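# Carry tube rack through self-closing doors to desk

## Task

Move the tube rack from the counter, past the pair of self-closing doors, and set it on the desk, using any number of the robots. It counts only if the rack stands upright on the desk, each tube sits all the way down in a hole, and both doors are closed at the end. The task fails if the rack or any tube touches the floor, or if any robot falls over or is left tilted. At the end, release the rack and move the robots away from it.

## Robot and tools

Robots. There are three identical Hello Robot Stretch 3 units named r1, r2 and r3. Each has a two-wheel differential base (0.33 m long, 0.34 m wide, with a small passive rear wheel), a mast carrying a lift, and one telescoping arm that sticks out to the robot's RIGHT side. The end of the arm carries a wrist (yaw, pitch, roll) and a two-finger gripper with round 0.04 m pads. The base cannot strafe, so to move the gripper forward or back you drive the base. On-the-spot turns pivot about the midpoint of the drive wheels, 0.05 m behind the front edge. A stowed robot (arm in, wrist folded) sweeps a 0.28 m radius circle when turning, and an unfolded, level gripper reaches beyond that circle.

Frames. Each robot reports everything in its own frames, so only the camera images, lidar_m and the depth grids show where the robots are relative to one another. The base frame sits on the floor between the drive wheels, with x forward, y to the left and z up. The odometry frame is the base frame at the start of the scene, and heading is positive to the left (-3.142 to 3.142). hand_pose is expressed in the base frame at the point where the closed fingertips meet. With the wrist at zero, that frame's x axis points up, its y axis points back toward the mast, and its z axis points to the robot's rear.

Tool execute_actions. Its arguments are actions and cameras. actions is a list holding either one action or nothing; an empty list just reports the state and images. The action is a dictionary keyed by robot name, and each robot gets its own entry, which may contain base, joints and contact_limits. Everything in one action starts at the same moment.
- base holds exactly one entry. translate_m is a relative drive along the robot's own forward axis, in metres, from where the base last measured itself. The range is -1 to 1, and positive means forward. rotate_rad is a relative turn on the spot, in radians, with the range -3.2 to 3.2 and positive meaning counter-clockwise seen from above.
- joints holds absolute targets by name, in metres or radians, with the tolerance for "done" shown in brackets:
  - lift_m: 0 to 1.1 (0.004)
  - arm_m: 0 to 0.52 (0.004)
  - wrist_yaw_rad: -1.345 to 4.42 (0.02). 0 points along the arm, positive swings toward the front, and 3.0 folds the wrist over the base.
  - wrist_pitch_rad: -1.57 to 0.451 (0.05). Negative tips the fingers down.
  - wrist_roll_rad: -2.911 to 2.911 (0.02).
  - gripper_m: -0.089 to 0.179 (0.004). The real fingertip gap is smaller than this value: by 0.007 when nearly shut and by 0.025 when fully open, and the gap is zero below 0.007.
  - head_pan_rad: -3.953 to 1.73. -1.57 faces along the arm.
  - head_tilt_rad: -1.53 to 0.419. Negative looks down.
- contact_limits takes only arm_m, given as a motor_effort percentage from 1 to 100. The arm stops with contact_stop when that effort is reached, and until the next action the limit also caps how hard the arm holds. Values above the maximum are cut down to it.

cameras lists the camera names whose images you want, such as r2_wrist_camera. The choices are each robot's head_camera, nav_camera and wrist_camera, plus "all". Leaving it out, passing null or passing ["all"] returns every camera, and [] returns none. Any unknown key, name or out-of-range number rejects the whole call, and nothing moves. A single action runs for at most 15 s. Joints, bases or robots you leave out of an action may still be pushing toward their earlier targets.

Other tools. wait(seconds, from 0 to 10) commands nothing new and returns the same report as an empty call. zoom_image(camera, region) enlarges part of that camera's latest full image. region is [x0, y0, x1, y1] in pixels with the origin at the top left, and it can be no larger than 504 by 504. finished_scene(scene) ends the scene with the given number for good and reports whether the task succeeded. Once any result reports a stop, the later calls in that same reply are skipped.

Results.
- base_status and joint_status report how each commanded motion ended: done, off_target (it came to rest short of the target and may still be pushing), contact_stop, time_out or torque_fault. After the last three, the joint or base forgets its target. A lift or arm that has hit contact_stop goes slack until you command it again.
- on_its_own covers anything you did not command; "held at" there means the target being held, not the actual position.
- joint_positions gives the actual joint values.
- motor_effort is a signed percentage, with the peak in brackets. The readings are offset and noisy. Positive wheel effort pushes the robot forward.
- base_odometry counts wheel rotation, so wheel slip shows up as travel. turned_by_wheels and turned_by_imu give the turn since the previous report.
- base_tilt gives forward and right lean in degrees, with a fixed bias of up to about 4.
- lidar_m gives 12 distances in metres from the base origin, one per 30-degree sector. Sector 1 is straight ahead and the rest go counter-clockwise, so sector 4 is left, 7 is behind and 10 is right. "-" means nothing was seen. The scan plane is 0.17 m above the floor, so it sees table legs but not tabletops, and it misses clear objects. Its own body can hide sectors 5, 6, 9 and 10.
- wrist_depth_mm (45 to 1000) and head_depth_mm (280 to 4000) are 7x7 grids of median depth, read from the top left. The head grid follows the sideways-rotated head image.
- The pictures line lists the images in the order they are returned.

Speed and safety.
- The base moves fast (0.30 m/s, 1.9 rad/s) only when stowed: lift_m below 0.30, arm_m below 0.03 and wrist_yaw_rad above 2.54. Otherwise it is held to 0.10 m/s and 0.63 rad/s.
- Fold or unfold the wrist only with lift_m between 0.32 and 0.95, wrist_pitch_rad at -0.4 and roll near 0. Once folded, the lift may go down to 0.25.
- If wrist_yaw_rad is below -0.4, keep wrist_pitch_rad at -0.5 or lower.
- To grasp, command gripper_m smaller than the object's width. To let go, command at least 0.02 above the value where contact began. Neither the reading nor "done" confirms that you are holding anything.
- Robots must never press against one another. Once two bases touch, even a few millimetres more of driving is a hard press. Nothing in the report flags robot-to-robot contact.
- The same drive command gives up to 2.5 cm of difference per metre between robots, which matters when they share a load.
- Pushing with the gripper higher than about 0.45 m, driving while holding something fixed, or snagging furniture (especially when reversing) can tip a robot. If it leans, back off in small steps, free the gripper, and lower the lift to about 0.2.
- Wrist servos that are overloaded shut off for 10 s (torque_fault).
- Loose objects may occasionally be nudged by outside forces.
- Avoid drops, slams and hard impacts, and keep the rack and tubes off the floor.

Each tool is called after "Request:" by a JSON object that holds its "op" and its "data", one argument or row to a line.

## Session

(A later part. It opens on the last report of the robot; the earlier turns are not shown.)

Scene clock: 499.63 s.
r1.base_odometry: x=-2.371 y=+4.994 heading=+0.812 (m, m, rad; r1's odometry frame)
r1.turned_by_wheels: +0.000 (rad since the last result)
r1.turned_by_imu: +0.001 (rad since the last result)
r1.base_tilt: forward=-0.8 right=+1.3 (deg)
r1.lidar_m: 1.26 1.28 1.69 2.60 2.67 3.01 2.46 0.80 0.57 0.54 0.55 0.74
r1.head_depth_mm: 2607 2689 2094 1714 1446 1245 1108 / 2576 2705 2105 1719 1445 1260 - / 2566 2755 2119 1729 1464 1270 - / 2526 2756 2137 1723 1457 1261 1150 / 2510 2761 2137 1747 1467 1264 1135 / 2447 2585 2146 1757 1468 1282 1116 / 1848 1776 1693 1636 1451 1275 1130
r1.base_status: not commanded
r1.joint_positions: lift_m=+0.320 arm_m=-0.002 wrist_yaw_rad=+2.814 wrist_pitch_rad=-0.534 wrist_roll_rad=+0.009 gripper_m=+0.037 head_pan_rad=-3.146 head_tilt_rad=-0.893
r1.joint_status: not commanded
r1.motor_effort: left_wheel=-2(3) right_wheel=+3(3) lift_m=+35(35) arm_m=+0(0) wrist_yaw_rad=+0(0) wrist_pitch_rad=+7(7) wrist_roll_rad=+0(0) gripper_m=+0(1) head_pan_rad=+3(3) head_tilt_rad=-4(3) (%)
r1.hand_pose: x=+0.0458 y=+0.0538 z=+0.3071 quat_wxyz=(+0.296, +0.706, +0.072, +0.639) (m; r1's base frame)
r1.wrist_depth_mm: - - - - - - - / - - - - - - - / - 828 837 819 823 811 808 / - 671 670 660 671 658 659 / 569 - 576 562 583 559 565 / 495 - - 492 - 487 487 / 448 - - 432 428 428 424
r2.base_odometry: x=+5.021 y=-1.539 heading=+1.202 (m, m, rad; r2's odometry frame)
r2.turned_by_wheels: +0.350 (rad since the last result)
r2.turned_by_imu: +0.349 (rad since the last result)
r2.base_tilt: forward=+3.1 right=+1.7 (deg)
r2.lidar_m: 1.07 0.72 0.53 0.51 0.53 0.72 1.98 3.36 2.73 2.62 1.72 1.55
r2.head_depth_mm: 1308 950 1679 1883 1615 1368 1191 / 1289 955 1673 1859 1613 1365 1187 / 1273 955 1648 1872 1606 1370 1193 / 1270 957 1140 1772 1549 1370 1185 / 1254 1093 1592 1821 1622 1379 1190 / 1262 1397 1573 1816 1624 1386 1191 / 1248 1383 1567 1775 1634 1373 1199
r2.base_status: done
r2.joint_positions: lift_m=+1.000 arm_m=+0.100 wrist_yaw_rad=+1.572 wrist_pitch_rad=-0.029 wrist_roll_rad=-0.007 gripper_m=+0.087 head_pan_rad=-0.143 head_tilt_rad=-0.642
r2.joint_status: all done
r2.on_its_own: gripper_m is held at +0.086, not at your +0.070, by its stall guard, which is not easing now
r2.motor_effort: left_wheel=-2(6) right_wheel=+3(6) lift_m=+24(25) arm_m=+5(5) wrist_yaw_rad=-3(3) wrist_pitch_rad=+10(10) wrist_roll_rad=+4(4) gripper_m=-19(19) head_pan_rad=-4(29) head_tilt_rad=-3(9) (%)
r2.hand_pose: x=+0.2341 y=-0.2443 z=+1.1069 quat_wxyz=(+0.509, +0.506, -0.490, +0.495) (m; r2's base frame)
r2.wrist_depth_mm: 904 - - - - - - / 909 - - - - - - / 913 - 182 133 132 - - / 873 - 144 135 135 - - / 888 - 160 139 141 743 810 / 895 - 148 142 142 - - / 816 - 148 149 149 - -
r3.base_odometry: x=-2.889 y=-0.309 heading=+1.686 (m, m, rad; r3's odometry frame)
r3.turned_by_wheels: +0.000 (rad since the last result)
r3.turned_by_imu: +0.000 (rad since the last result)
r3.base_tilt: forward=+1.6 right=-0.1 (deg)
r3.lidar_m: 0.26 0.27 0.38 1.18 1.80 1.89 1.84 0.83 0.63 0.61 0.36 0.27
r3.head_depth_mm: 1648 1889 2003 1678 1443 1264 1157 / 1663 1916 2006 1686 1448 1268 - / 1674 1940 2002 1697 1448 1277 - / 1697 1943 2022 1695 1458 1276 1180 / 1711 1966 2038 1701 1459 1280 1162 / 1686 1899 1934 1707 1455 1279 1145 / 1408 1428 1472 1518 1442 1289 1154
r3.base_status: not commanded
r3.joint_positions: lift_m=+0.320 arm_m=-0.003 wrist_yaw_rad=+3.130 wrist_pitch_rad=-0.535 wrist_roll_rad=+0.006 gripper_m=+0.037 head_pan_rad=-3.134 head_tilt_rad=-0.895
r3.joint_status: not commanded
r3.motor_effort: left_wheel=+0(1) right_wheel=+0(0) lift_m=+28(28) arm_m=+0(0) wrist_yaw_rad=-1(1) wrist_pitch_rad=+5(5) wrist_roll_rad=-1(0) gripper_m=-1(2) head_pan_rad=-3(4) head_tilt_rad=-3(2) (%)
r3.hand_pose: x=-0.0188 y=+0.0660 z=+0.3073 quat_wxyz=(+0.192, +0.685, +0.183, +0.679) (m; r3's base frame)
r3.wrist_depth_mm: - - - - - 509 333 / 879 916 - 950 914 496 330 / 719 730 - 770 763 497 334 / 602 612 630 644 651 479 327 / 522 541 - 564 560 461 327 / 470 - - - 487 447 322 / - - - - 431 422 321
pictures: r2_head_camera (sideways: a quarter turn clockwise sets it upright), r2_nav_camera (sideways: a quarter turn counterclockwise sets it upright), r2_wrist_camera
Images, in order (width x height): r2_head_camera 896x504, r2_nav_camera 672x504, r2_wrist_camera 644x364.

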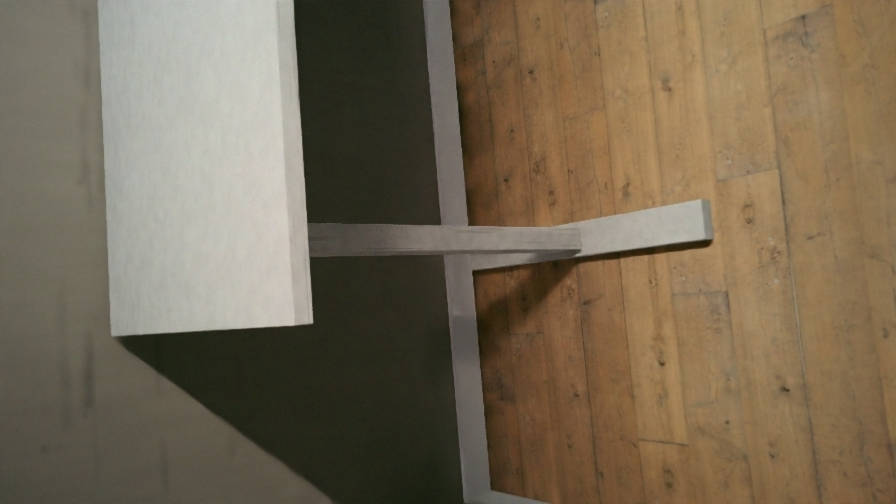

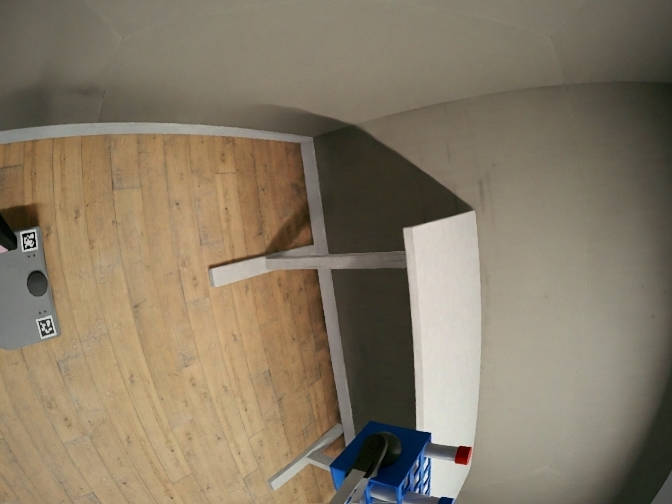

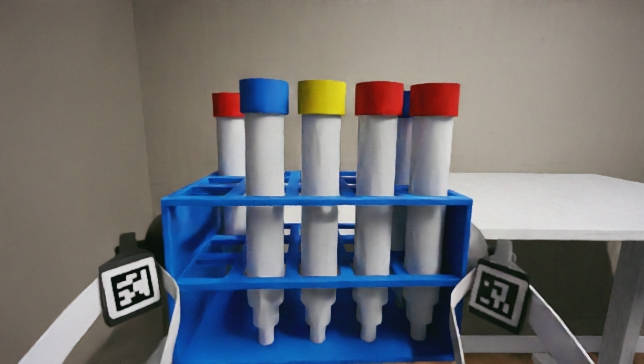

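Request:
{"op": "execute_actions", "data": {
  "actions": [
    {"r2": {"base": {"translate_m": 0.59}, "joints": {"lift_m": 0.935, "head_pan_rad": -0.5, "head_tilt_rad": -1.05}}}
  ],
  "cameras": ["r2_head_camera", "r2_nav_camera", "r2_wrist_camera"]
}}

Scene clock: 536.87 s.
r1.base_odometry: x=-2.371 y=+4.994 heading=+0.812 (m, m, rad; r1's odometry frame)
r1.turned_by_wheels: +0.000 (rad since the last result)
r1.turned_by_imu: +0.003 (rad since the last result)
r1.base_tilt: forward=-0.7 right=+1.3 (deg)
r1.lidar_m: 1.26 1.29 1.68 2.60 2.67 3.01 2.47 0.80 0.57 0.54 0.56 0.74
r1.head_depth_mm: 2592 2703 2076 1703 1438 1244 1107 / 2556 2710 2099 1719 1450 1257 - / 2570 2745 2109 1725 1453 1269 - / 2540 2763 2144 1737 1464 1265 1150 / 2526 2712 2144 1751 1469 1264 1137 / 2466 2565 2155 1749 1485 1272 1118 / 1839 1760 1692 1624 1457 1277 1124
r1.base_status: not commanded
r1.joint_positions: lift_m=+0.320 arm_m=-0.002 wrist_yaw_rad=+2.814 wrist_pitch_rad=-0.534 wrist_roll_rad=+0.009 gripper_m=+0.037 head_pan_rad=-3.146 head_tilt_rad=-0.893
r1.joint_status: not commanded
r1.motor_effort: left_wheel=-3(2) right_wheel=+3(4) lift_m=+35(34) arm_m=+0(0) wrist_yaw_rad=-1(1) wrist_pitch_rad=+7(6) wrist_roll_rad=+0(0) gripper_m=+1(0) head_pan_rad=+2(3) head_tilt_rad=-4(3) (%)
r1.hand_pose: x=+0.0458 y=+0.0538 z=+0.3071 quat_wxyz=(+0.296, +0.706, +0.072, +0.639) (m; r1's base frame)
r1.wrist_depth_mm: - - - - - - - / - - - - - - - / - 832 824 816 810 810 815 / - 680 677 666 667 659 660 / 572 - 576 569 581 565 556 / 497 - - 489 - 483 482 / 449 - - 430 430 428 423
r2.base_odometry: x=+5.234 y=-0.989 heading=+1.202 (m, m, rad; r2's odometry frame)
r2.turned_by_wheels: +0.000 (rad since the last result)
r2.turned_by_imu: +0.001 (rad since the last result)
r2.base_tilt: forward=+3.3 right=+1.7 (deg)
r2.lidar_m: 0.49 0.72 0.53 0.51 0.53 0.72 2.29 3.69 2.73 2.62 1.29 0.49
r2.head_depth_mm: 317 309 387 371 1281 1189 1091 / 299 294 394 363 1282 1183 1115 / 511 442 401 362 1261 1182 - / 514 452 402 363 350 1182 1121 / 516 453 404 363 341 1191 1112 / 518 455 405 371 1280 1197 1105 / 521 456 421 1402 1299 1191 1107
r2.base_status: done
r2.joint_positions: lift_m=+0.935 arm_m=+0.100 wrist_yaw_rad=+1.572 wrist_pitch_rad=-0.029 wrist_roll_rad=-0.007 gripper_m=+0.087 head_pan_rad=-0.493 head_tilt_rad=-1.037
r2.joint_status: all done
r2.on_its_own: gripper_m is held at +0.086, not at your +0.070, by its stall guard, which is not easing now
r2.motor_effort: left_wheel=-2(4) right_wheel=+3(6) lift_m=+16(22) arm_m=+5(5) wrist_yaw_rad=-2(2) wrist_pitch_rad=+10(10) wrist_roll_rad=+4(4) gripper_m=-19(19) head_pan_rad=-4(31) head_tilt_rad=-5(23) (%)
r2.hand_pose: x=+0.2341 y=-0.2443 z=+1.0424 quat_wxyz=(+0.509, +0.506, -0.490, +0.495) (m; r2's base frame)
r2.wrist_depth_mm: 750 763 750 786 796 805 771 / 787 806 803 814 801 838 814 / 813 826 177 132 131 846 858 / 832 856 141 135 134 880 871 / 881 862 159 140 141 474 479 / 799 - 147 142 142 325 323 / 241 234 148 148 149 233 244
r3.base_odometry: x=-2.889 y=-0.309 heading=+1.686 (m, m, rad; r3's odometry frame)
r3.turned_by_wheels: +0.000 (rad since the last result)
r3.turned_by_imu: -0.001 (rad since the last result)
r3.base_tilt: forward=+1.6 right=+0.0 (deg)
r3.lidar_m: 0.26 0.27 0.38 1.18 1.79 1.89 1.85 0.83 0.63 0.61 0.36 0.27
r3.head_depth_mm: 1648 1896 1985 1680 1444 1266 1146 / 1663 1912 2013 1679 1446 1271 - / 1690 1939 2013 1686 1453 1280 - / 1696 1959 2009 1686 1449 1282 1173 / 1706 1971 2021 1698 1465 1287 1159 / 1689 1907 1930 1711 1464 1284 1148 / 1408 1421 1476 1513 1444 1286 1150
r3.base_status: not commanded
r3.joint_positions: lift_m=+0.320 arm_m=-0.003 wrist_yaw_rad=+3.130 wrist_pitch_rad=-0.535 wrist_roll_rad=+0.006 gripper_m=+0.037 head_pan_rad=-3.134 head_tilt_rad=-0.895
r3.joint_status: not commanded
r3.motor_effort: left_wheel=-1(1) right_wheel=+0(0) lift_m=+28(28) arm_m=+0(0) wrist_yaw_rad=+0(0) wrist_pitch_rad=+5(4) wrist_roll_rad=-1(1) gripper_m=-2(1) head_pan_rad=-4(2) head_tilt_rad=-2(3) (%)
r3.hand_pose: x=-0.0188 y=+0.0660 z=+0.3073 quat_wxyz=(+0.192, +0.685, +0.183, +0.679) (m; r3's base frame)
r3.wrist_depth_mm: - - - - - 504 335 / 878 894 - 978 896 499 332 / 715 726 - 757 745 490 333 / 609 615 630 651 648 485 328 / 527 535 - 564 570 461 322 / 473 - - - 494 452 322 / - - - - 437 416 318
pictures: r2_head_camera (sideways: a quarter turn clockwise sets it upright), r2_nav_camera (sideways: a quarter turn counterclockwise sets it upright), r2_wrist_camera
Images, in order (width x height): r2_head_camera 896x504, r2_nav_camera 672x504, r2_wrist_camera 644x364.

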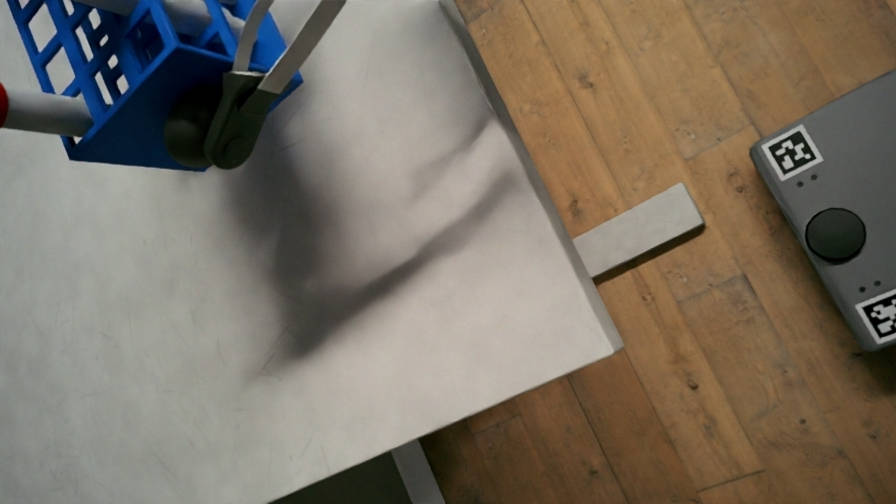

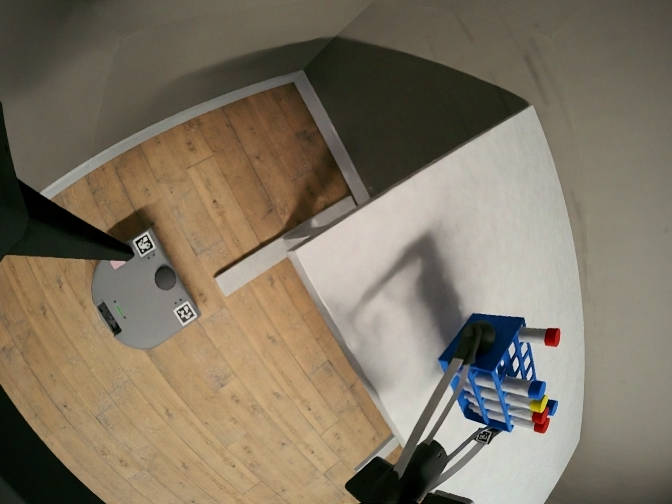

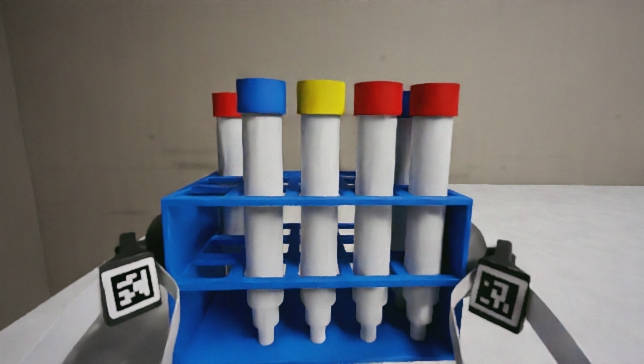

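Request:
{"op": "execute_actions", "data": {
  "actions": [
    {"r2": {"base": {"translate_m": 0.03}, "joints": {"lift_m": 0.888}}}
  ],
  "cameras": ["r2_head_camera", "r2_wrist_camera"]
}}

Scene clock: 552.50 s.
r1.base_odometry: x=-2.371 y=+4.994 heading=+0.812 (m, m, rad; r1's odometry frame)
r1.turned_by_wheels: +0.000 (rad since the last result)
r1.turned_by_imu: +0.001 (rad since the last result)
r1.base_tilt: forward=-0.7 right=+1.3 (deg)
r1.lidar_m: 1.26 1.29 1.68 2.60 2.67 3.01 2.47 0.80 0.57 0.54 0.56 0.74
r1.head_depth_mm: 2624 2689 2103 1702 1447 1252 1110 / 2590 2733 2122 1714 1447 1255 - / 2545 2752 2118 1732 1453 1268 - / 2533 2753 2131 1739 1454 1269 1150 / 2532 2722 2149 1750 1478 1267 1141 / 2436 2615 2166 1755 1485 1275 1118 / 1833 1753 1692 1627 1447 1275 1122
r1.base_status: not commanded
r1.joint_positions: lift_m=+0.320 arm_m=-0.002 wrist_yaw_rad=+2.814 wrist_pitch_rad=-0.534 wrist_roll_rad=+0.009 gripper_m=+0.037 head_pan_rad=-3.146 head_tilt_rad=-0.893
r1.joint_status: not commanded
r1.motor_effort: left_wheel=-3(2) right_wheel=+4(4) lift_m=+35(35) arm_m=+0(0) wrist_yaw_rad=+0(1) wrist_pitch_rad=+7(7) wrist_roll_rad=+0(1) gripper_m=+0(0) head_pan_rad=+3(3) head_tilt_rad=-3(4) (%)
r1.hand_pose: x=+0.0458 y=+0.0538 z=+0.3071 quat_wxyz=(+0.296, +0.706, +0.072, +0.639) (m; r1's base frame)
r1.wrist_depth_mm: - - - - - - - / - - - - - - - / - 836 837 826 811 816 804 / - 675 675 670 667 665 654 / 570 - 576 563 580 563 559 / 496 - - 493 - 486 485 / 446 - - 432 429 429 428
r2.base_odometry: x=+5.244 y=-0.961 heading=+1.202 (m, m, rad; r2's odometry frame)
r2.turned_by_wheels: +0.000 (rad since the last result)
r2.turned_by_imu: -0.001 (rad since the last result)
r2.base_tilt: forward=+3.2 right=+1.6 (deg)
r2.lidar_m: 0.48 0.72 0.53 0.51 0.53 0.72 2.29 3.71 2.73 2.62 1.24 0.46
r2.head_depth_mm: 508 325 381 359 1267 1182 1091 / 501 339 382 360 1240 1180 1109 / 510 442 395 362 338 1165 - / 514 452 402 363 331 1178 1125 / 517 453 404 364 332 1176 1120 / 518 455 405 370 1282 1189 1102 / 521 456 420 1392 1308 1203 1109
r2.base_status: done
r2.joint_positions: lift_m=+0.888 arm_m=+0.100 wrist_yaw_rad=+1.572 wrist_pitch_rad=-0.029 wrist_roll_rad=-0.007 gripper_m=+0.087 head_pan_rad=-0.493 head_tilt_rad=-1.037
r2.joint_status: all done
r2.on_its_own: gripper_m is held at +0.086, not at your +0.070, by its stall guard, which is not easing now
r2.motor_effort: left_wheel=-1(2) right_wheel=+3(6) lift_m=+16(16) arm_m=+5(5) wrist_yaw_rad=-2(2) wrist_pitch_rad=+10(10) wrist_roll_rad=+4(4) gripper_m=-20(19) head_pan_rad=-3(4) head_tilt_rad=-4(5) (%)
r2.hand_pose: x=+0.2341 y=-0.2443 z=+0.9954 quat_wxyz=(+0.509, +0.506, -0.490, +0.495) (m; r2's base frame)
r2.wrist_depth_mm: 750 742 748 738 752 762 789 / 790 737 783 757 770 783 782 / 789 785 178 134 132 826 837 / 787 814 145 135 134 620 624 / 824 288 160 141 140 335 337 / 220 - 147 143 142 233 227 / 166 167 148 149 149 165 173
r3.base_odometry: x=-2.889 y=-0.309 heading=+1.686 (m, m, rad; r3's odometry frame)
r3.turned_by_wheels: +0.000 (rad since the last result)
r3.turned_by_imu: +0.000 (rad since the last result)
r3.base_tilt: forward=+1.7 right=+0.1 (deg)
r3.lidar_m: 0.26 0.27 0.38 1.18 1.79 1.89 1.84 0.83 0.62 0.61 0.36 0.27
r3.head_depth_mm: 1646 1894 1995 1677 1440 1267 1149 / 1653 1904 2016 1684 1443 1275 - / 1685 1931 2010 1687 1448 1283 - / 1692 1963 2016 1700 1459 1273 1175 / 1709 1980 2024 1701 1466 1281 1159 / 1695 1904 1925 1715 1475 1285 1149 / 1407 1426 1478 1522 1444 1294 1150
r3.base_status: not commanded
r3.joint_positions: lift_m=+0.320 arm_m=-0.003 wrist_yaw_rad=+3.130 wrist_pitch_rad=-0.535 wrist_roll_rad=+0.006 gripper_m=+0.037 head_pan_rad=-3.134 head_tilt_rad=-0.895
r3.joint_status: not commanded
r3.motor_effort: left_wheel=+0(1) right_wheel=+0(1) lift_m=+28(28) arm_m=+0(0) wrist_yaw_rad=+0(0) wrist_pitch_rad=+5(5) wrist_roll_rad=-1(0) gripper_m=+0(0) head_pan_rad=-3(3) head_tilt_rad=-2(2) (%)
r3.hand_pose: x=-0.0188 y=+0.0660 z=+0.3073 quat_wxyz=(+0.192, +0.685, +0.183, +0.679) (m; r3's base frame)
r3.wrist_depth_mm: - - - - - 515 334 / 891 915 - 947 886 496 332 / 716 738 - 779 758 496 329 / 609 616 621 642 642 487 328 / 523 539 - 564 564 456 323 / 473 - - - 497 455 322 / - - - - 429 417 317
pictures: r2_head_camera (sideways: a quarter turn clockwise sets it upright), r2_wrist_camera
Images, in order (width x height): r2_head_camera 896x504, r2_wrist_camera 644x364.

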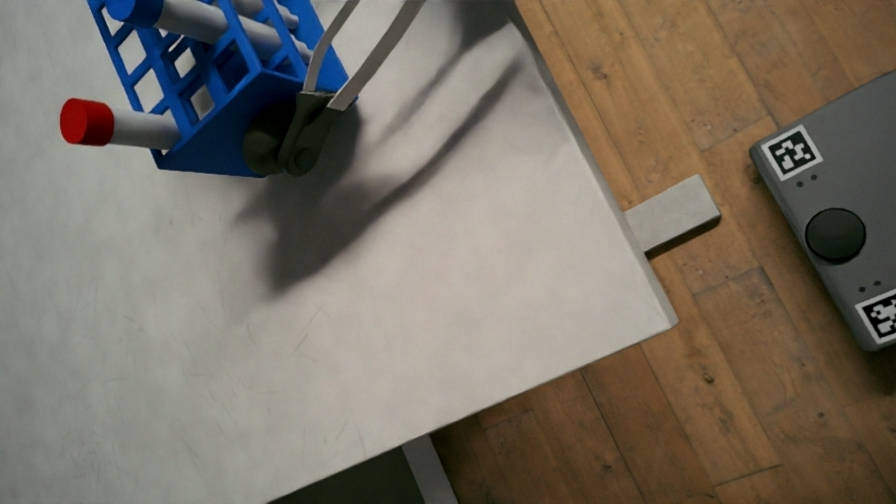

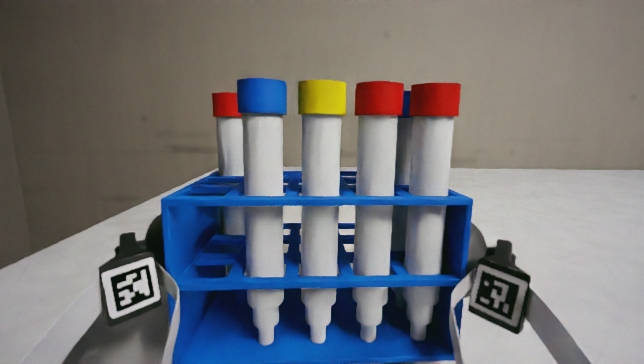

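Request:
{"op": "execute_actions", "data": {
  "actions": [
    {"r2": {"joints": {"lift_m": 0.879}}}
  ],
  "cameras": ["r2_head_camera", "r2_wrist_camera"]
}}

Scene clock: 557.90 s.
r1.base_odometry: x=-2.371 y=+4.994 heading=+0.812 (m, m, rad; r1's odometry frame)
r1.turned_by_wheels: +0.000 (rad since the last result)
r1.turned_by_imu: +0.001 (rad since the last result)
r1.base_tilt: forward=-0.8 right=+1.3 (deg)
r1.lidar_m: 1.26 1.29 1.68 2.60 2.67 3.03 2.47 0.80 0.57 0.54 0.56 0.74
r1.head_depth_mm: 2583 2706 2095 1712 1439 1250 1102 / 2581 2737 2106 1716 1450 1252 - / 2558 2752 2121 1721 1449 1276 - / 2552 2757 2140 1733 1464 1266 1153 / 2555 2724 2163 1745 1469 1272 1135 / 2466 2594 2172 1757 1473 1272 1114 / 1825 1776 1699 1639 1455 1277 1124
r1.base_status: not commanded
r1.joint_positions: lift_m=+0.320 arm_m=-0.002 wrist_yaw_rad=+2.814 wrist_pitch_rad=-0.534 wrist_roll_rad=+0.009 gripper_m=+0.037 head_pan_rad=-3.146 head_tilt_rad=-0.893
r1.joint_status: not commanded
r1.motor_effort: left_wheel=-4(2) right_wheel=+4(4) lift_m=+35(35) arm_m=+0(0) wrist_yaw_rad=+0(1) wrist_pitch_rad=+7(7) wrist_roll_rad=+0(0) gripper_m=+1(0) head_pan_rad=+3(3) head_tilt_rad=-3(4) (%)
r1.hand_pose: x=+0.0458 y=+0.0538 z=+0.3071 quat_wxyz=(+0.296, +0.706, +0.072, +0.639) (m; r1's base frame)
r1.wrist_depth_mm: - - - - - - - / - - - - - - - / - 828 821 827 816 816 804 / - 679 668 675 661 664 661 / 574 - 581 560 580 561 559 / 496 - - 490 - 484 486 / 447 - - 432 428 430 428
r2.base_odometry: x=+5.244 y=-0.961 heading=+1.202 (m, m, rad; r2's odometry frame)
r2.turned_by_wheels: +0.000 (rad since the last result)
r2.turned_by_imu: -0.001 (rad since the last result)
r2.base_tilt: forward=+3.2 right=+1.7 (deg)
r2.lidar_m: 0.48 0.72 0.53 0.51 0.53 0.72 2.29 3.70 2.72 2.63 1.25 0.46
r2.head_depth_mm: 508 336 381 357 1259 1181 1089 / 509 343 382 361 1238 1181 1109 / 511 443 395 362 338 1178 - / 513 452 402 363 331 1177 1123 / 516 453 404 364 332 1181 1114 / 519 455 406 371 1283 1192 1105 / 520 457 421 1387 1298 1201 1105
r2.base_status: not commanded
r2.joint_positions: lift_m=+0.879 arm_m=+0.100 wrist_yaw_rad=+1.572 wrist_pitch_rad=-0.027 wrist_roll_rad=-0.007 gripper_m=+0.087 head_pan_rad=-0.493 head_tilt_rad=-1.037
r2.joint_status: all done
r2.on_its_own: gripper_m is held at +0.086, not at your +0.070, by its stall guard, which is not easing now
r2.motor_effort: left_wheel=-2(2) right_wheel=+2(2) lift_m=+17(19) arm_m=+5(5) wrist_yaw_rad=-2(2) wrist_pitch_rad=+9(10) wrist_roll_rad=+4(4) gripper_m=-19(19) head_pan_rad=-4(4) head_tilt_rad=-4(5) (%)
r2.hand_pose: x=+0.2341 y=-0.2443 z=+0.9868 quat_wxyz=(+0.509, +0.505, -0.491, +0.495) (m; r2's base frame)
r2.wrist_depth_mm: 732 735 742 750 736 787 773 / 763 768 747 755 775 784 800 / 791 794 177 130 128 820 823 / 816 813 132 133 133 587 593 / 783 272 157 140 139 309 311 / 202 - 146 141 142 218 212 / - 155 149 149 150 152 160
r3.base_odometry: x=-2.889 y=-0.309 heading=+1.686 (m, m, rad; r3's odometry frame)
r3.turned_by_wheels: +0.000 (rad since the last result)
r3.turned_by_imu: +0.000 (rad since the last result)
r3.base_tilt: forward=+1.6 right=+0.0 (deg)
r3.lidar_m: 0.26 0.27 0.38 1.17 1.79 1.89 1.85 0.83 0.63 0.61 0.35 0.27
r3.head_depth_mm: 1640 1892 1981 1668 1451 1270 1150 / 1657 1911 1985 1684 1441 1270 - / 1679 1932 2019 1686 1450 1277 - / 1688 1951 2015 1694 1452 1278 1172 / 1711 1973 2038 1693 1459 1284 1166 / 1686 1909 1923 1708 1469 1283 1147 / 1405 1427 1479 1518 1439 1289 1148
r3.base_status: not commanded
r3.joint_positions: lift_m=+0.320 arm_m=-0.003 wrist_yaw_rad=+3.130 wrist_pitch_rad=-0.535 wrist_roll_rad=+0.006 gripper_m=+0.037 head_pan_rad=-3.134 head_tilt_rad=-0.895
r3.joint_status: not commanded
r3.motor_effort: left_wheel=+0(0) right_wheel=-1(0) lift_m=+28(28) arm_m=+0(0) wrist_yaw_rad=+0(1) wrist_pitch_rad=+4(5) wrist_roll_rad=-1(0) gripper_m=+0(1) head_pan_rad=-3(3) head_tilt_rad=-2(2) (%)
r3.hand_pose: x=-0.0188 y=+0.0660 z=+0.3073 quat_wxyz=(+0.192, +0.685, +0.183, +0.679) (m; r3's base frame)
r3.wrist_depth_mm: - - - - - 505 333 / 879 915 - 967 878 509 333 / 726 713 - 771 773 492 327 / 610 610 618 638 647 491 329 / 526 545 - 560 561 458 323 / 469 - - - 488 448 323 / - - - - 434 426 319
pictures: r2_head_camera (sideways: a quarter turn clockwise sets it upright), r2_wrist_camera
Images, in order (width x height): r2_head_camera 896x504, r2_wrist_camera 644x364.

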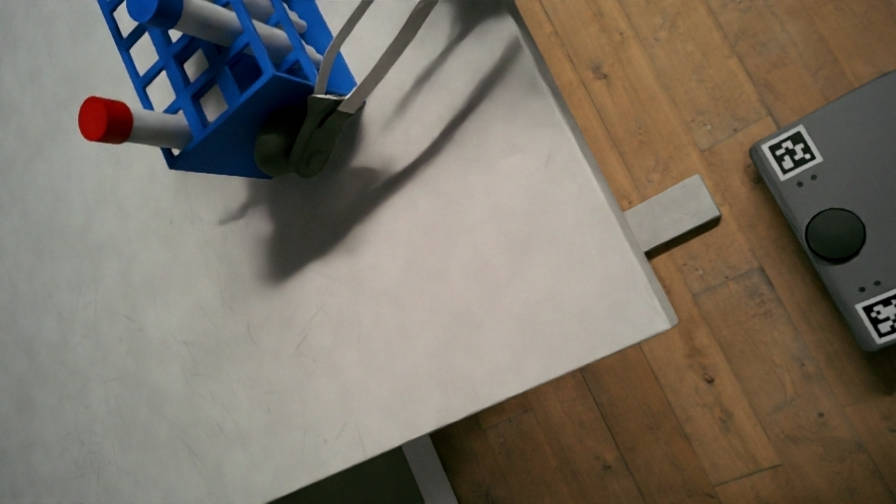

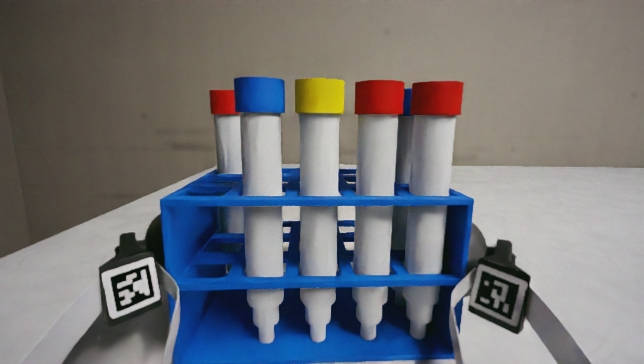

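Request:
{"op": "execute_actions", "data": {
  "actions": [
    {"r2": {"joints": {"lift_m": 0.876}}}
  ],
  "cameras": ["r2_wrist_camera"]
}}

Scene clock: 565.03 s.
r1.base_odometry: x=-2.371 y=+4.994 heading=+0.812 (m, m, rad; r1's odometry frame)
r1.turned_by_wheels: +0.000 (rad since the last result)
r1.turned_by_imu: +0.002 (rad since the last result)
r1.base_tilt: forward=-0.7 right=+1.3 (deg)
r1.lidar_m: 1.26 1.29 1.68 2.60 2.68 3.00 2.47 0.80 0.57 0.54 0.56 0.74
r1.head_depth_mm: 2594 2746 2086 1716 1442 1243 1104 / 2567 2707 2105 1719 1453 1255 - / 2572 2728 2122 1721 1459 1272 - / 2537 2772 2145 1731 1460 1252 1145 / 2513 2730 2155 1744 1469 1271 1133 / 2480 2582 2184 1752 1476 1268 1125 / 1852 1763 1691 1626 1451 1277 1126
r1.base_status: not commanded
r1.joint_positions: lift_m=+0.320 arm_m=-0.002 wrist_yaw_rad=+2.814 wrist_pitch_rad=-0.534 wrist_roll_rad=+0.009 gripper_m=+0.037 head_pan_rad=-3.146 head_tilt_rad=-0.893
r1.joint_status: not commanded
r1.motor_effort: left_wheel=-2(3) right_wheel=+4(3) lift_m=+35(35) arm_m=+0(0) wrist_yaw_rad=+1(1) wrist_pitch_rad=+7(7) wrist_roll_rad=+0(0) gripper_m=+1(1) head_pan_rad=+3(3) head_tilt_rad=-3(3) (%)
r1.hand_pose: x=+0.0458 y=+0.0538 z=+0.3071 quat_wxyz=(+0.296, +0.706, +0.072, +0.639) (m; r1's base frame)
r1.wrist_depth_mm: - - - - - - - / - - - - - - - / - 822 830 830 815 802 816 / - 679 682 668 661 662 658 / 570 - 583 565 581 557 557 / 494 - - 488 - 487 481 / 448 - - 433 429 427 429
r2.base_odometry: x=+5.244 y=-0.961 heading=+1.202 (m, m, rad; r2's odometry frame)
r2.turned_by_wheels: +0.000 (rad since the last result)
r2.turned_by_imu: -0.001 (rad since the last result)
r2.base_tilt: forward=+3.3 right=+1.6 (deg)
r2.lidar_m: 0.48 0.72 0.53 0.51 0.53 0.72 2.29 3.71 2.71 2.63 1.25 0.46
r2.head_depth_mm: 507 333 380 357 1263 1179 1089 / 509 344 382 361 1233 1188 1109 / 512 443 396 362 338 1174 - / 514 451 403 363 331 1183 1122 / 515 453 404 364 332 1176 1114 / 519 456 405 370 1282 1192 1099 / 521 457 420 1389 1311 1196 1110
r2.base_status: not commanded
r2.joint_positions: lift_m=+0.876 arm_m=+0.100 wrist_yaw_rad=+1.572 wrist_pitch_rad=-0.016 wrist_roll_rad=-0.007 gripper_m=+0.087 head_pan_rad=-0.493 head_tilt_rad=-1.037
r2.joint_status: all done
r2.on_its_own: gripper_m is held at +0.086, not at your +0.070, by its stall guard, which is not easing now
r2.motor_effort: left_wheel=-2(2) right_wheel=+3(3) lift_m=+15(13) arm_m=+5(5) wrist_yaw_rad=-2(2) wrist_pitch_rad=+5(9) wrist_roll_rad=+4(4) gripper_m=-19(19) head_pan_rad=-2(4) head_tilt_rad=-4(4) (%)
r2.hand_pose: x=+0.2345 y=-0.2443 z=+0.9869 quat_wxyz=(+0.506, +0.502, -0.494, +0.498) (m; r2's base frame)
r2.wrist_depth_mm: 761 754 773 756 754 752 777 / 785 772 759 770 780 780 767 / 785 802 176 132 131 823 829 / 786 793 135 134 134 613 637 / 805 271 158 140 140 313 317 / 204 - 146 141 143 220 212 / - 155 148 149 150 152 161
r3.base_odometry: x=-2.889 y=-0.309 heading=+1.686 (m, m, rad; r3's odometry frame)
r3.turned_by_wheels: +0.000 (rad since the last result)
r3.turned_by_imu: +0.000 (rad since the last result)
r3.base_tilt: forward=+1.7 right=+0.1 (deg)
r3.lidar_m: 0.26 0.27 0.38 1.18 1.80 1.90 1.84 0.83 0.63 0.61 0.35 0.27
r3.head_depth_mm: 1642 1897 1989 1677 1447 1264 1154 / 1671 1910 1999 1674 1446 1270 - / 1672 1934 2017 1687 1448 1274 - / 1688 1974 2008 1693 1455 1274 1180 / 1714 1979 2038 1708 1458 1277 1156 / 1690 1901 1935 1708 1461 1288 1147 / 1404 1431 1474 1511 1444 1292 1149
r3.base_status: not commanded
r3.joint_positions: lift_m=+0.320 arm_m=-0.003 wrist_yaw_rad=+3.130 wrist_pitch_rad=-0.535 wrist_roll_rad=+0.006 gripper_m=+0.037 head_pan_rad=-3.134 head_tilt_rad=-0.895
r3.joint_status: not commanded
r3.motor_effort: left_wheel=-1(0) right_wheel=-1(0) lift_m=+28(28) arm_m=+1(0) wrist_yaw_rad=+0(0) wrist_pitch_rad=+5(4) wrist_roll_rad=-1(0) gripper_m=-1(1) head_pan_rad=-3(3) head_tilt_rad=-2(2) (%)
r3.hand_pose: x=-0.0188 y=+0.0660 z=+0.3073 quat_wxyz=(+0.192, +0.685, +0.183, +0.679) (m; r3's base frame)
r3.wrist_depth_mm: - - - - - 505 336 / 894 893 - 957 899 505 332 / 712 734 - 763 761 489 329 / 603 617 627 643 647 491 326 / 523 543 - 571 561 461 324 / 478 - - - 496 453 322 / - - - - 432 419 318
pictures: r2_wrist_camera
Images, in order (width x height): r2_wrist_camera 644x364.

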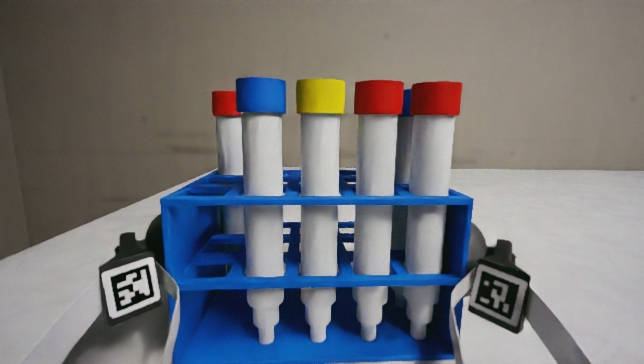

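Rack is resting on the desk (pitch effort dropped to 5). Release now.

Request:
{"op": "execute_actions", "data": {
  "actions": [
    {"r2": {"joints": {"gripper_m": 0.179}}}
  ],
  "cameras": ["r2_head_camera", "r2_wrist_camera"]
}}

Scene clock: 570.73 s.
r1.base_odometry: x=-2.371 y=+4.994 heading=+0.812 (m, m, rad; r1's odometry frame)
r1.turned_by_wheels: +0.000 (rad since the last result)
r1.turned_by_imu: +0.001 (rad since the last result)
r1.base_tilt: forward=-0.8 right=+1.3 (deg)
r1.lidar_m: 1.26 1.29 1.68 2.60 2.67 3.01 2.46 0.80 0.57 0.54 0.56 0.74
r1.head_depth_mm: 2594 2704 2083 1715 1440 1247 1109 / 2590 2721 2091 1719 1452 1251 - / 2548 2778 2112 1719 1458 1272 - / 2548 2742 2139 1744 1464 1260 1152 / 2542 2753 2140 1739 1467 1267 1132 / 2483 2583 2169 1762 1476 1278 1116 / 1844 1770 1695 1632 1453 1283 1127
r1.base_status: not commanded
r1.joint_positions: lift_m=+0.320 arm_m=-0.002 wrist_yaw_rad=+2.814 wrist_pitch_rad=-0.534 wrist_roll_rad=+0.009 gripper_m=+0.037 head_pan_rad=-3.146 head_tilt_rad=-0.893
r1.joint_status: not commanded
r1.motor_effort: left_wheel=-2(3) right_wheel=+3(4) lift_m=+35(35) arm_m=-1(0) wrist_yaw_rad=+1(0) wrist_pitch_rad=+7(6) wrist_roll_rad=+0(0) gripper_m=+1(0) head_pan_rad=+2(3) head_tilt_rad=-3(3) (%)
r1.hand_pose: x=+0.0458 y=+0.0538 z=+0.3071 quat_wxyz=(+0.296, +0.706, +0.072, +0.639) (m; r1's base frame)
r1.wrist_depth_mm: - - - - - - - / - - - - - - - / - 833 828 819 820 814 795 / - 679 671 669 666 670 654 / 567 - 579 564 577 561 562 / 491 - - 490 - 486 482 / 445 - - 432 427 429 424
r2.base_odometry: x=+5.244 y=-0.961 heading=+1.202 (m, m, rad; r2's odometry frame)
r2.turned_by_wheels: +0.000 (rad since the last result)
r2.turned_by_imu: -0.001 (rad since the last result)
r2.base_tilt: forward=+3.3 right=+1.6 (deg)
r2.lidar_m: 0.48 0.72 0.53 0.51 0.53 0.72 2.29 3.71 2.72 2.62 1.25 0.46
r2.head_depth_mm: 506 331 387 358 1274 1176 1089 / 509 345 356 360 1238 1179 1109 / 512 442 389 362 338 1181 - / 514 452 403 362 330 1178 1125 / 518 452 404 365 331 1177 1111 / 518 454 405 370 1284 1194 1103 / 520 456 420 1397 1298 1201 1108
r2.base_status: not commanded
r2.joint_positions: lift_m=+0.876 arm_m=+0.100 wrist_yaw_rad=+1.572 wrist_pitch_rad=-0.016 wrist_roll_rad=-0.007 gripper_m=+0.179 head_pan_rad=-0.493 head_tilt_rad=-1.037
r2.joint_status: all done
r2.motor_effort: left_wheel=-2(2) right_wheel=+3(3) lift_m=+15(15) arm_m=+5(5) wrist_yaw_rad=-2(2) wrist_pitch_rad=+5(5) wrist_roll_rad=+4(4) gripper_m=+0(85) head_pan_rad=-3(3) head_tilt_rad=-5(5) (%)
r2.hand_pose: x=+0.2345 y=-0.2443 z=+0.9868 quat_wxyz=(+0.506, +0.502, -0.494, +0.498) (m; r2's base frame)
r2.wrist_depth_mm: 740 734 750 764 754 769 762 / 758 763 747 778 765 796 813 / 800 809 176 133 135 831 806 / 832 816 133 136 139 611 617 / 784 275 154 158 144 346 316 / - 181 148 145 147 209 213 / 148 149 150 152 152 155 159
r3.base_odometry: x=-2.889 y=-0.309 heading=+1.686 (m, m, rad; r3's odometry frame)
r3.turned_by_wheels: +0.000 (rad since the last result)
r3.turned_by_imu: +0.000 (rad since the last result)
r3.base_tilt: forward=+1.6 right=+0.0 (deg)
r3.lidar_m: 0.26 0.27 0.38 1.17 1.80 1.90 1.84 0.84 0.63 0.61 0.36 0.27
r3.head_depth_mm: 1646 1883 1981 1670 1443 1265 1151 / 1662 1909 1993 1678 1449 1270 - / 1677 1941 2016 1694 1451 1279 - / 1684 1965 2023 1702 1458 1282 1177 / 1711 1980 2029 1694 1458 1280 1157 / 1700 1908 1924 1697 1471 1286 1144 / 1403 1419 1471 1521 1447 1286 1151
r3.base_status: not commanded
r3.joint_positions: lift_m=+0.320 arm_m=-0.003 wrist_yaw_rad=+3.130 wrist_pitch_rad=-0.535 wrist_roll_rad=+0.006 gripper_m=+0.037 head_pan_rad=-3.134 head_tilt_rad=-0.895
r3.joint_status: not commanded
r3.motor_effort: left_wheel=+0(2) right_wheel=+0(1) lift_m=+28(28) arm_m=+0(0) wrist_yaw_rad=+0(0) wrist_pitch_rad=+5(5) wrist_roll_rad=+0(1) gripper_m=+0(0) head_pan_rad=-2(3) head_tilt_rad=-3(2) (%)
r3.hand_pose: x=-0.0188 y=+0.0660 z=+0.3073 quat_wxyz=(+0.192, +0.685, +0.183, +0.679) (m; r3's base frame)
r3.wrist_depth_mm: - - - - - 506 336 / 900 895 - 958 888 503 332 / 719 729 - 765 762 490 331 / 611 618 621 639 659 489 326 / 525 543 - 572 563 453 326 / 468 - - - 490 451 323 / - - - - 437 422 316
pictures: r2_head_camera (sideways: a quarter turn clockwise sets it upright), r2_wrist_camera
Images, in order (width x height): r2_head_camera 896x504, r2_wrist_camera 644x364.

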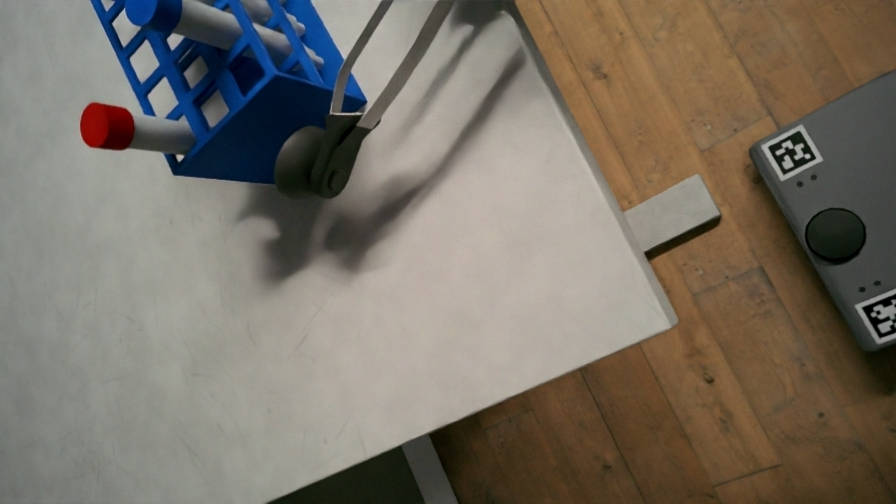

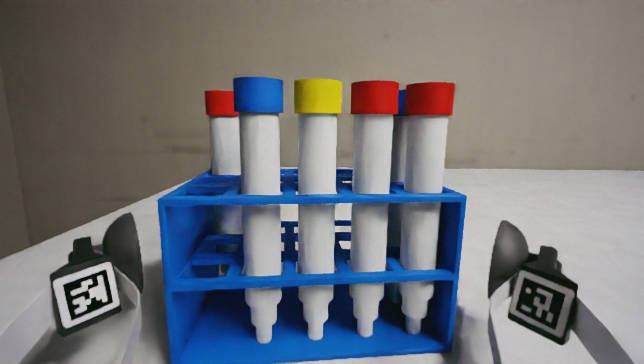

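Request:
{"op": "execute_actions", "data": {
  "actions": [
    {"r2": {"base": {"translate_m": -0.3}, "joints": {"head_pan_rad": -0.35, "head_tilt_rad": -0.6}}}
  ]
}}

Scene clock: 581.27 s.
r1.base_odometry: x=-2.371 y=+4.994 heading=+0.812 (m, m, rad; r1's odometry frame)
r1.turned_by_wheels: +0.000 (rad since the last result)
r1.turned_by_imu: +0.002 (rad since the last result)
r1.base_tilt: forward=-0.7 right=+1.3 (deg)
r1.lidar_m: 1.26 1.29 1.68 2.60 2.67 3.02 2.48 0.80 0.57 0.54 0.55 0.74
r1.head_depth_mm: 2563 2706 2091 1720 1446 1244 1112 / 2564 2739 2102 1721 1448 1252 - / 2550 2770 2132 1721 1459 1273 - / 2561 2766 2119 1733 1469 1267 1151 / 2541 2703 2147 1751 1470 1273 1136 / 2472 2577 2147 1751 1485 1272 1121 / 1847 1771 1694 1631 1459 1281 1125
r1.base_status: not commanded
r1.joint_positions: lift_m=+0.320 arm_m=-0.002 wrist_yaw_rad=+2.814 wrist_pitch_rad=-0.534 wrist_roll_rad=+0.009 gripper_m=+0.037 head_pan_rad=-3.146 head_tilt_rad=-0.893
r1.joint_status: not commanded
r1.motor_effort: left_wheel=-2(2) right_wheel=+3(4) lift_m=+35(35) arm_m=+0(0) wrist_yaw_rad=-1(1) wrist_pitch_rad=+7(7) wrist_roll_rad=+0(0) gripper_m=+0(1) head_pan_rad=+3(3) head_tilt_rad=-4(4) (%)
r1.hand_pose: x=+0.0458 y=+0.0538 z=+0.3071 quat_wxyz=(+0.296, +0.706, +0.072, +0.639) (m; r1's base frame)
r1.wrist_depth_mm: - - - - - - - / - - - - - - - / - 838 831 810 817 810 797 / - 683 673 674 669 662 658 / 572 - 581 559 579 560 559 / 493 - - 491 - 483 482 / 445 - - 432 433 429 425
r2.base_odometry: x=+5.136 y=-1.241 heading=+1.201 (m, m, rad; r2's odometry frame)
r2.turned_by_wheels: +0.000 (rad since the last result)
r2.turned_by_imu: -0.003 (rad since the last result)
r2.base_tilt: forward=+3.3 right=+1.7 (deg)
r2.lidar_m: 0.75 0.73 0.53 0.51 0.53 0.72 2.07 3.66 2.71 2.62 1.54 1.22
r2.head_depth_mm: 1157 1067 727 593 1667 1422 1208 / 1122 1070 615 572 1657 1374 1215 / 1084 1070 572 554 1661 1409 1209 / 1045 1075 623 556 1626 1406 1184 / 1016 1071 732 557 1081 1309 1207 / 986 1042 733 555 1554 1406 1216 / 960 1019 855 1296 1508 1409 1208
r2.base_status: done
r2.joint_positions: lift_m=+0.876 arm_m=+0.100 wrist_yaw_rad=+1.572 wrist_pitch_rad=-0.016 wrist_roll_rad=-0.007 gripper_m=+0.179 head_pan_rad=-0.357 head_tilt_rad=-0.606
r2.joint_status: all done
r2.motor_effort: left_wheel=-2(5) right_wheel=+2(3) lift_m=+15(15) arm_m=+5(5) wrist_yaw_rad=-2(2) wrist_pitch_rad=+5(5) wrist_roll_rad=+4(4) gripper_m=+1(0) head_pan_rad=+4(19) head_tilt_rad=+2(22) (%)
r2.hand_pose: x=+0.2345 y=-0.2443 z=+0.9868 quat_wxyz=(+0.506, +0.502, -0.494, +0.498) (m; r2's base frame)
r2.wrist_depth_mm: 881 - - - - - - / 886 - - - - - - / 914 - - 470 - - - / 916 - 581 442 594 630 621 / 897 370 375 345 350 348 345 / 806 - - - - - - / 924 - - - - - -
r3.base_odometry: x=-2.889 y=-0.309 heading=+1.686 (m, m, rad; r3's odometry frame)
r3.turned_by_wheels: +0.000 (rad since the last result)
r3.turned_by_imu: +0.000 (rad since the last result)
r3.base_tilt: forward=+1.6 right=-0.1 (deg)
r3.lidar_m: 0.26 0.27 0.38 1.18 1.80 1.89 1.84 0.83 0.62 0.61 0.36 0.27
r3.head_depth_mm: 1645 1889 1992 1676 1448 1268 1151 / 1664 1912 1997 1683 1446 1268 - / 1674 1944 2014 1687 1451 1273 - / 1692 1950 2030 1689 1460 1284 1175 / 1704 1979 2033 1696 1459 1275 1159 / 1692 1912 1926 1708 1466 1288 1150 / 1404 1424 1477 1522 1443 1290 1148
r3.base_status: not commanded
r3.joint_positions: lift_m=+0.320 arm_m=-0.003 wrist_yaw_rad=+3.130 wrist_pitch_rad=-0.535 wrist_roll_rad=+0.006 gripper_m=+0.037 head_pan_rad=-3.134 head_tilt_rad=-0.895
r3.joint_status: not commanded
r3.motor_effort: left_wheel=-1(0) right_wheel=-1(1) lift_m=+28(28) arm_m=+1(1) wrist_yaw_rad=+0(0) wrist_pitch_rad=+5(5) wrist_roll_rad=+0(1) gripper_m=+0(0) head_pan_rad=-4(2) head_tilt_rad=-2(2) (%)
r3.hand_pose: x=-0.0188 y=+0.0660 z=+0.3073 quat_wxyz=(+0.192, +0.685, +0.183, +0.679) (m; r3's base frame)
r3.wrist_depth_mm: - - - - - 500 335 / 892 888 - 943 901 498 333 / 728 738 - 773 754 492 333 / 608 625 624 634 644 483 324 / 523 542 - 570 561 457 326 / 476 - - - 495 451 320 / - - - - 433 419 318
pictures: r1_head_camera (sideways: a quarter turn clockwise sets it upright), r1_nav_camera (sideways: a quarter turn counterclockwise sets it upright), r1_wrist_camera, r2_head_camera (sideways: a quarter turn clockwise sets it upright), r2_nav_camera (sideways: a quarter turn counterclockwise sets it upright), r2_wrist_camera, r3_head_camera (sideways: a quarter turn clockwise sets it upright), r3_nav_camera (sideways: a quarter turn counterclockwise sets it upright), r3_wrist_camera
Images, in order (width x height): r1_head_camera 896x504, r1_nav_camera 672x504, r1_wrist_camera 644x364, r2_head_camera 896x504, r2_nav_camera 672x504, r2_wrist_camera 644x364, r3_head_camera 896x504, r3_nav_camera 672x504, r3_wrist_camera 644x364.

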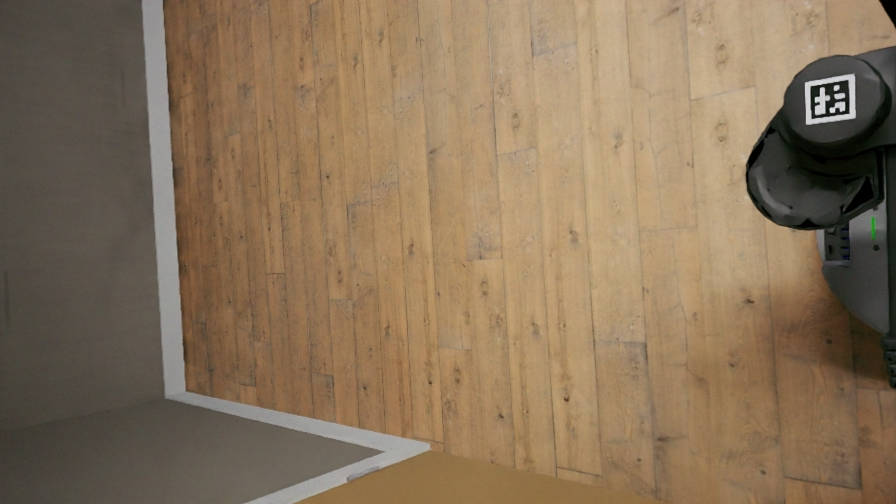

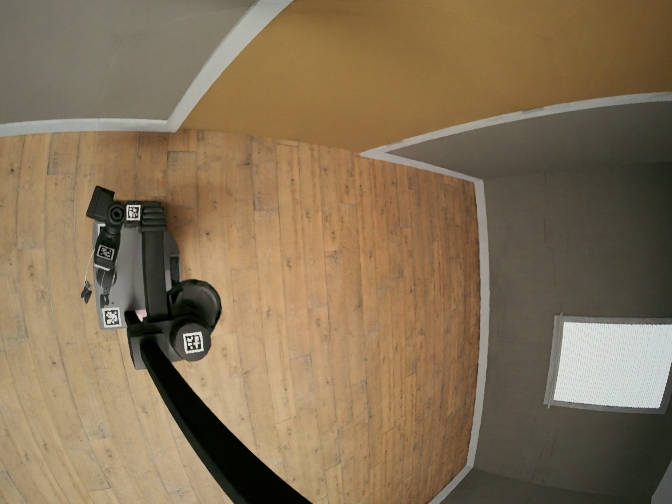

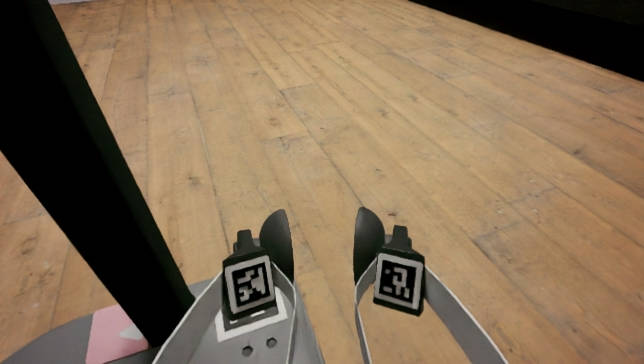

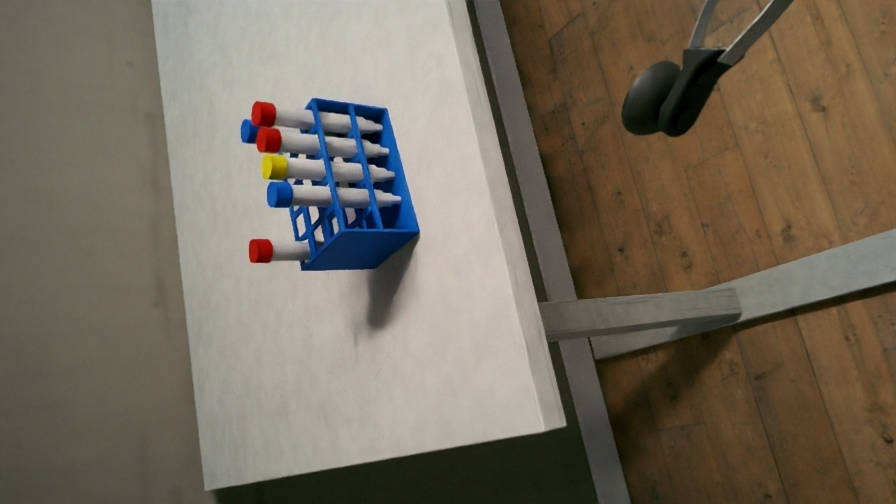

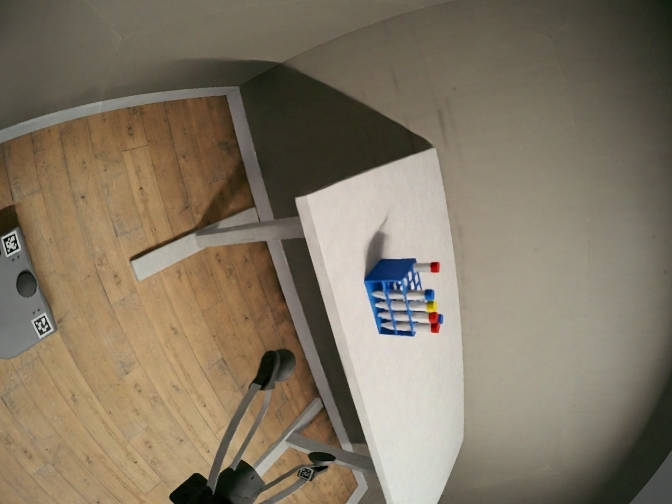

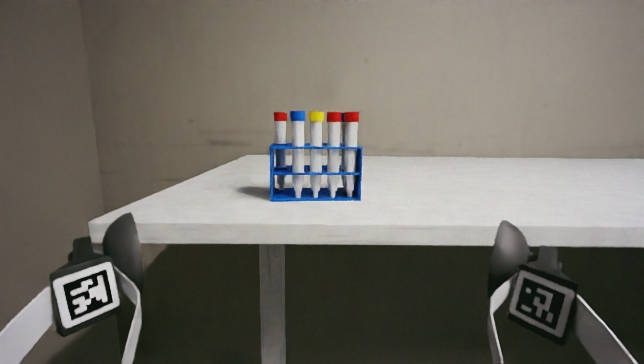

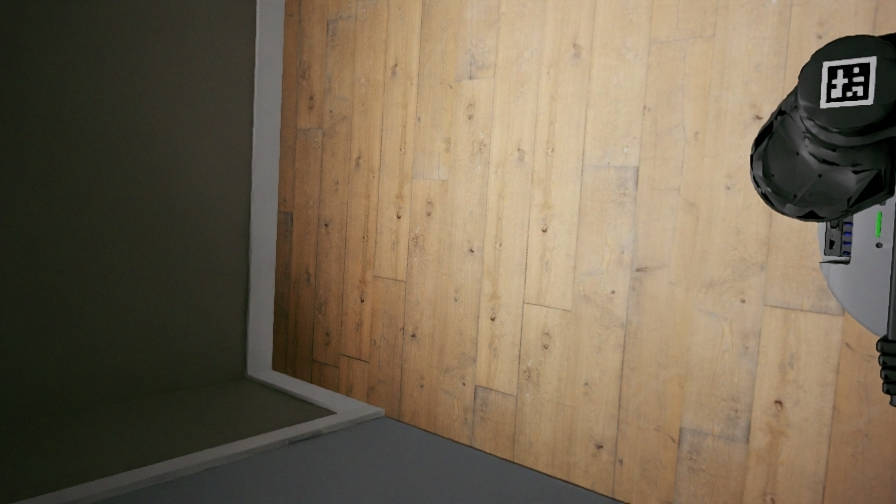

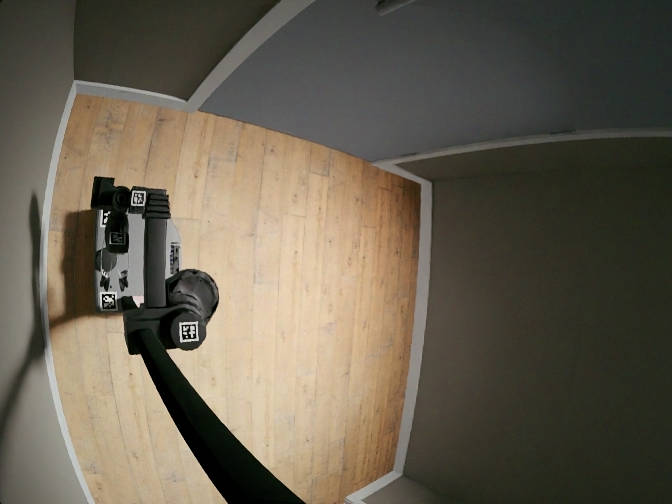

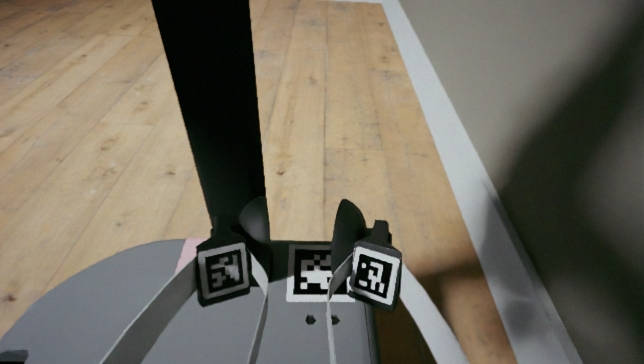

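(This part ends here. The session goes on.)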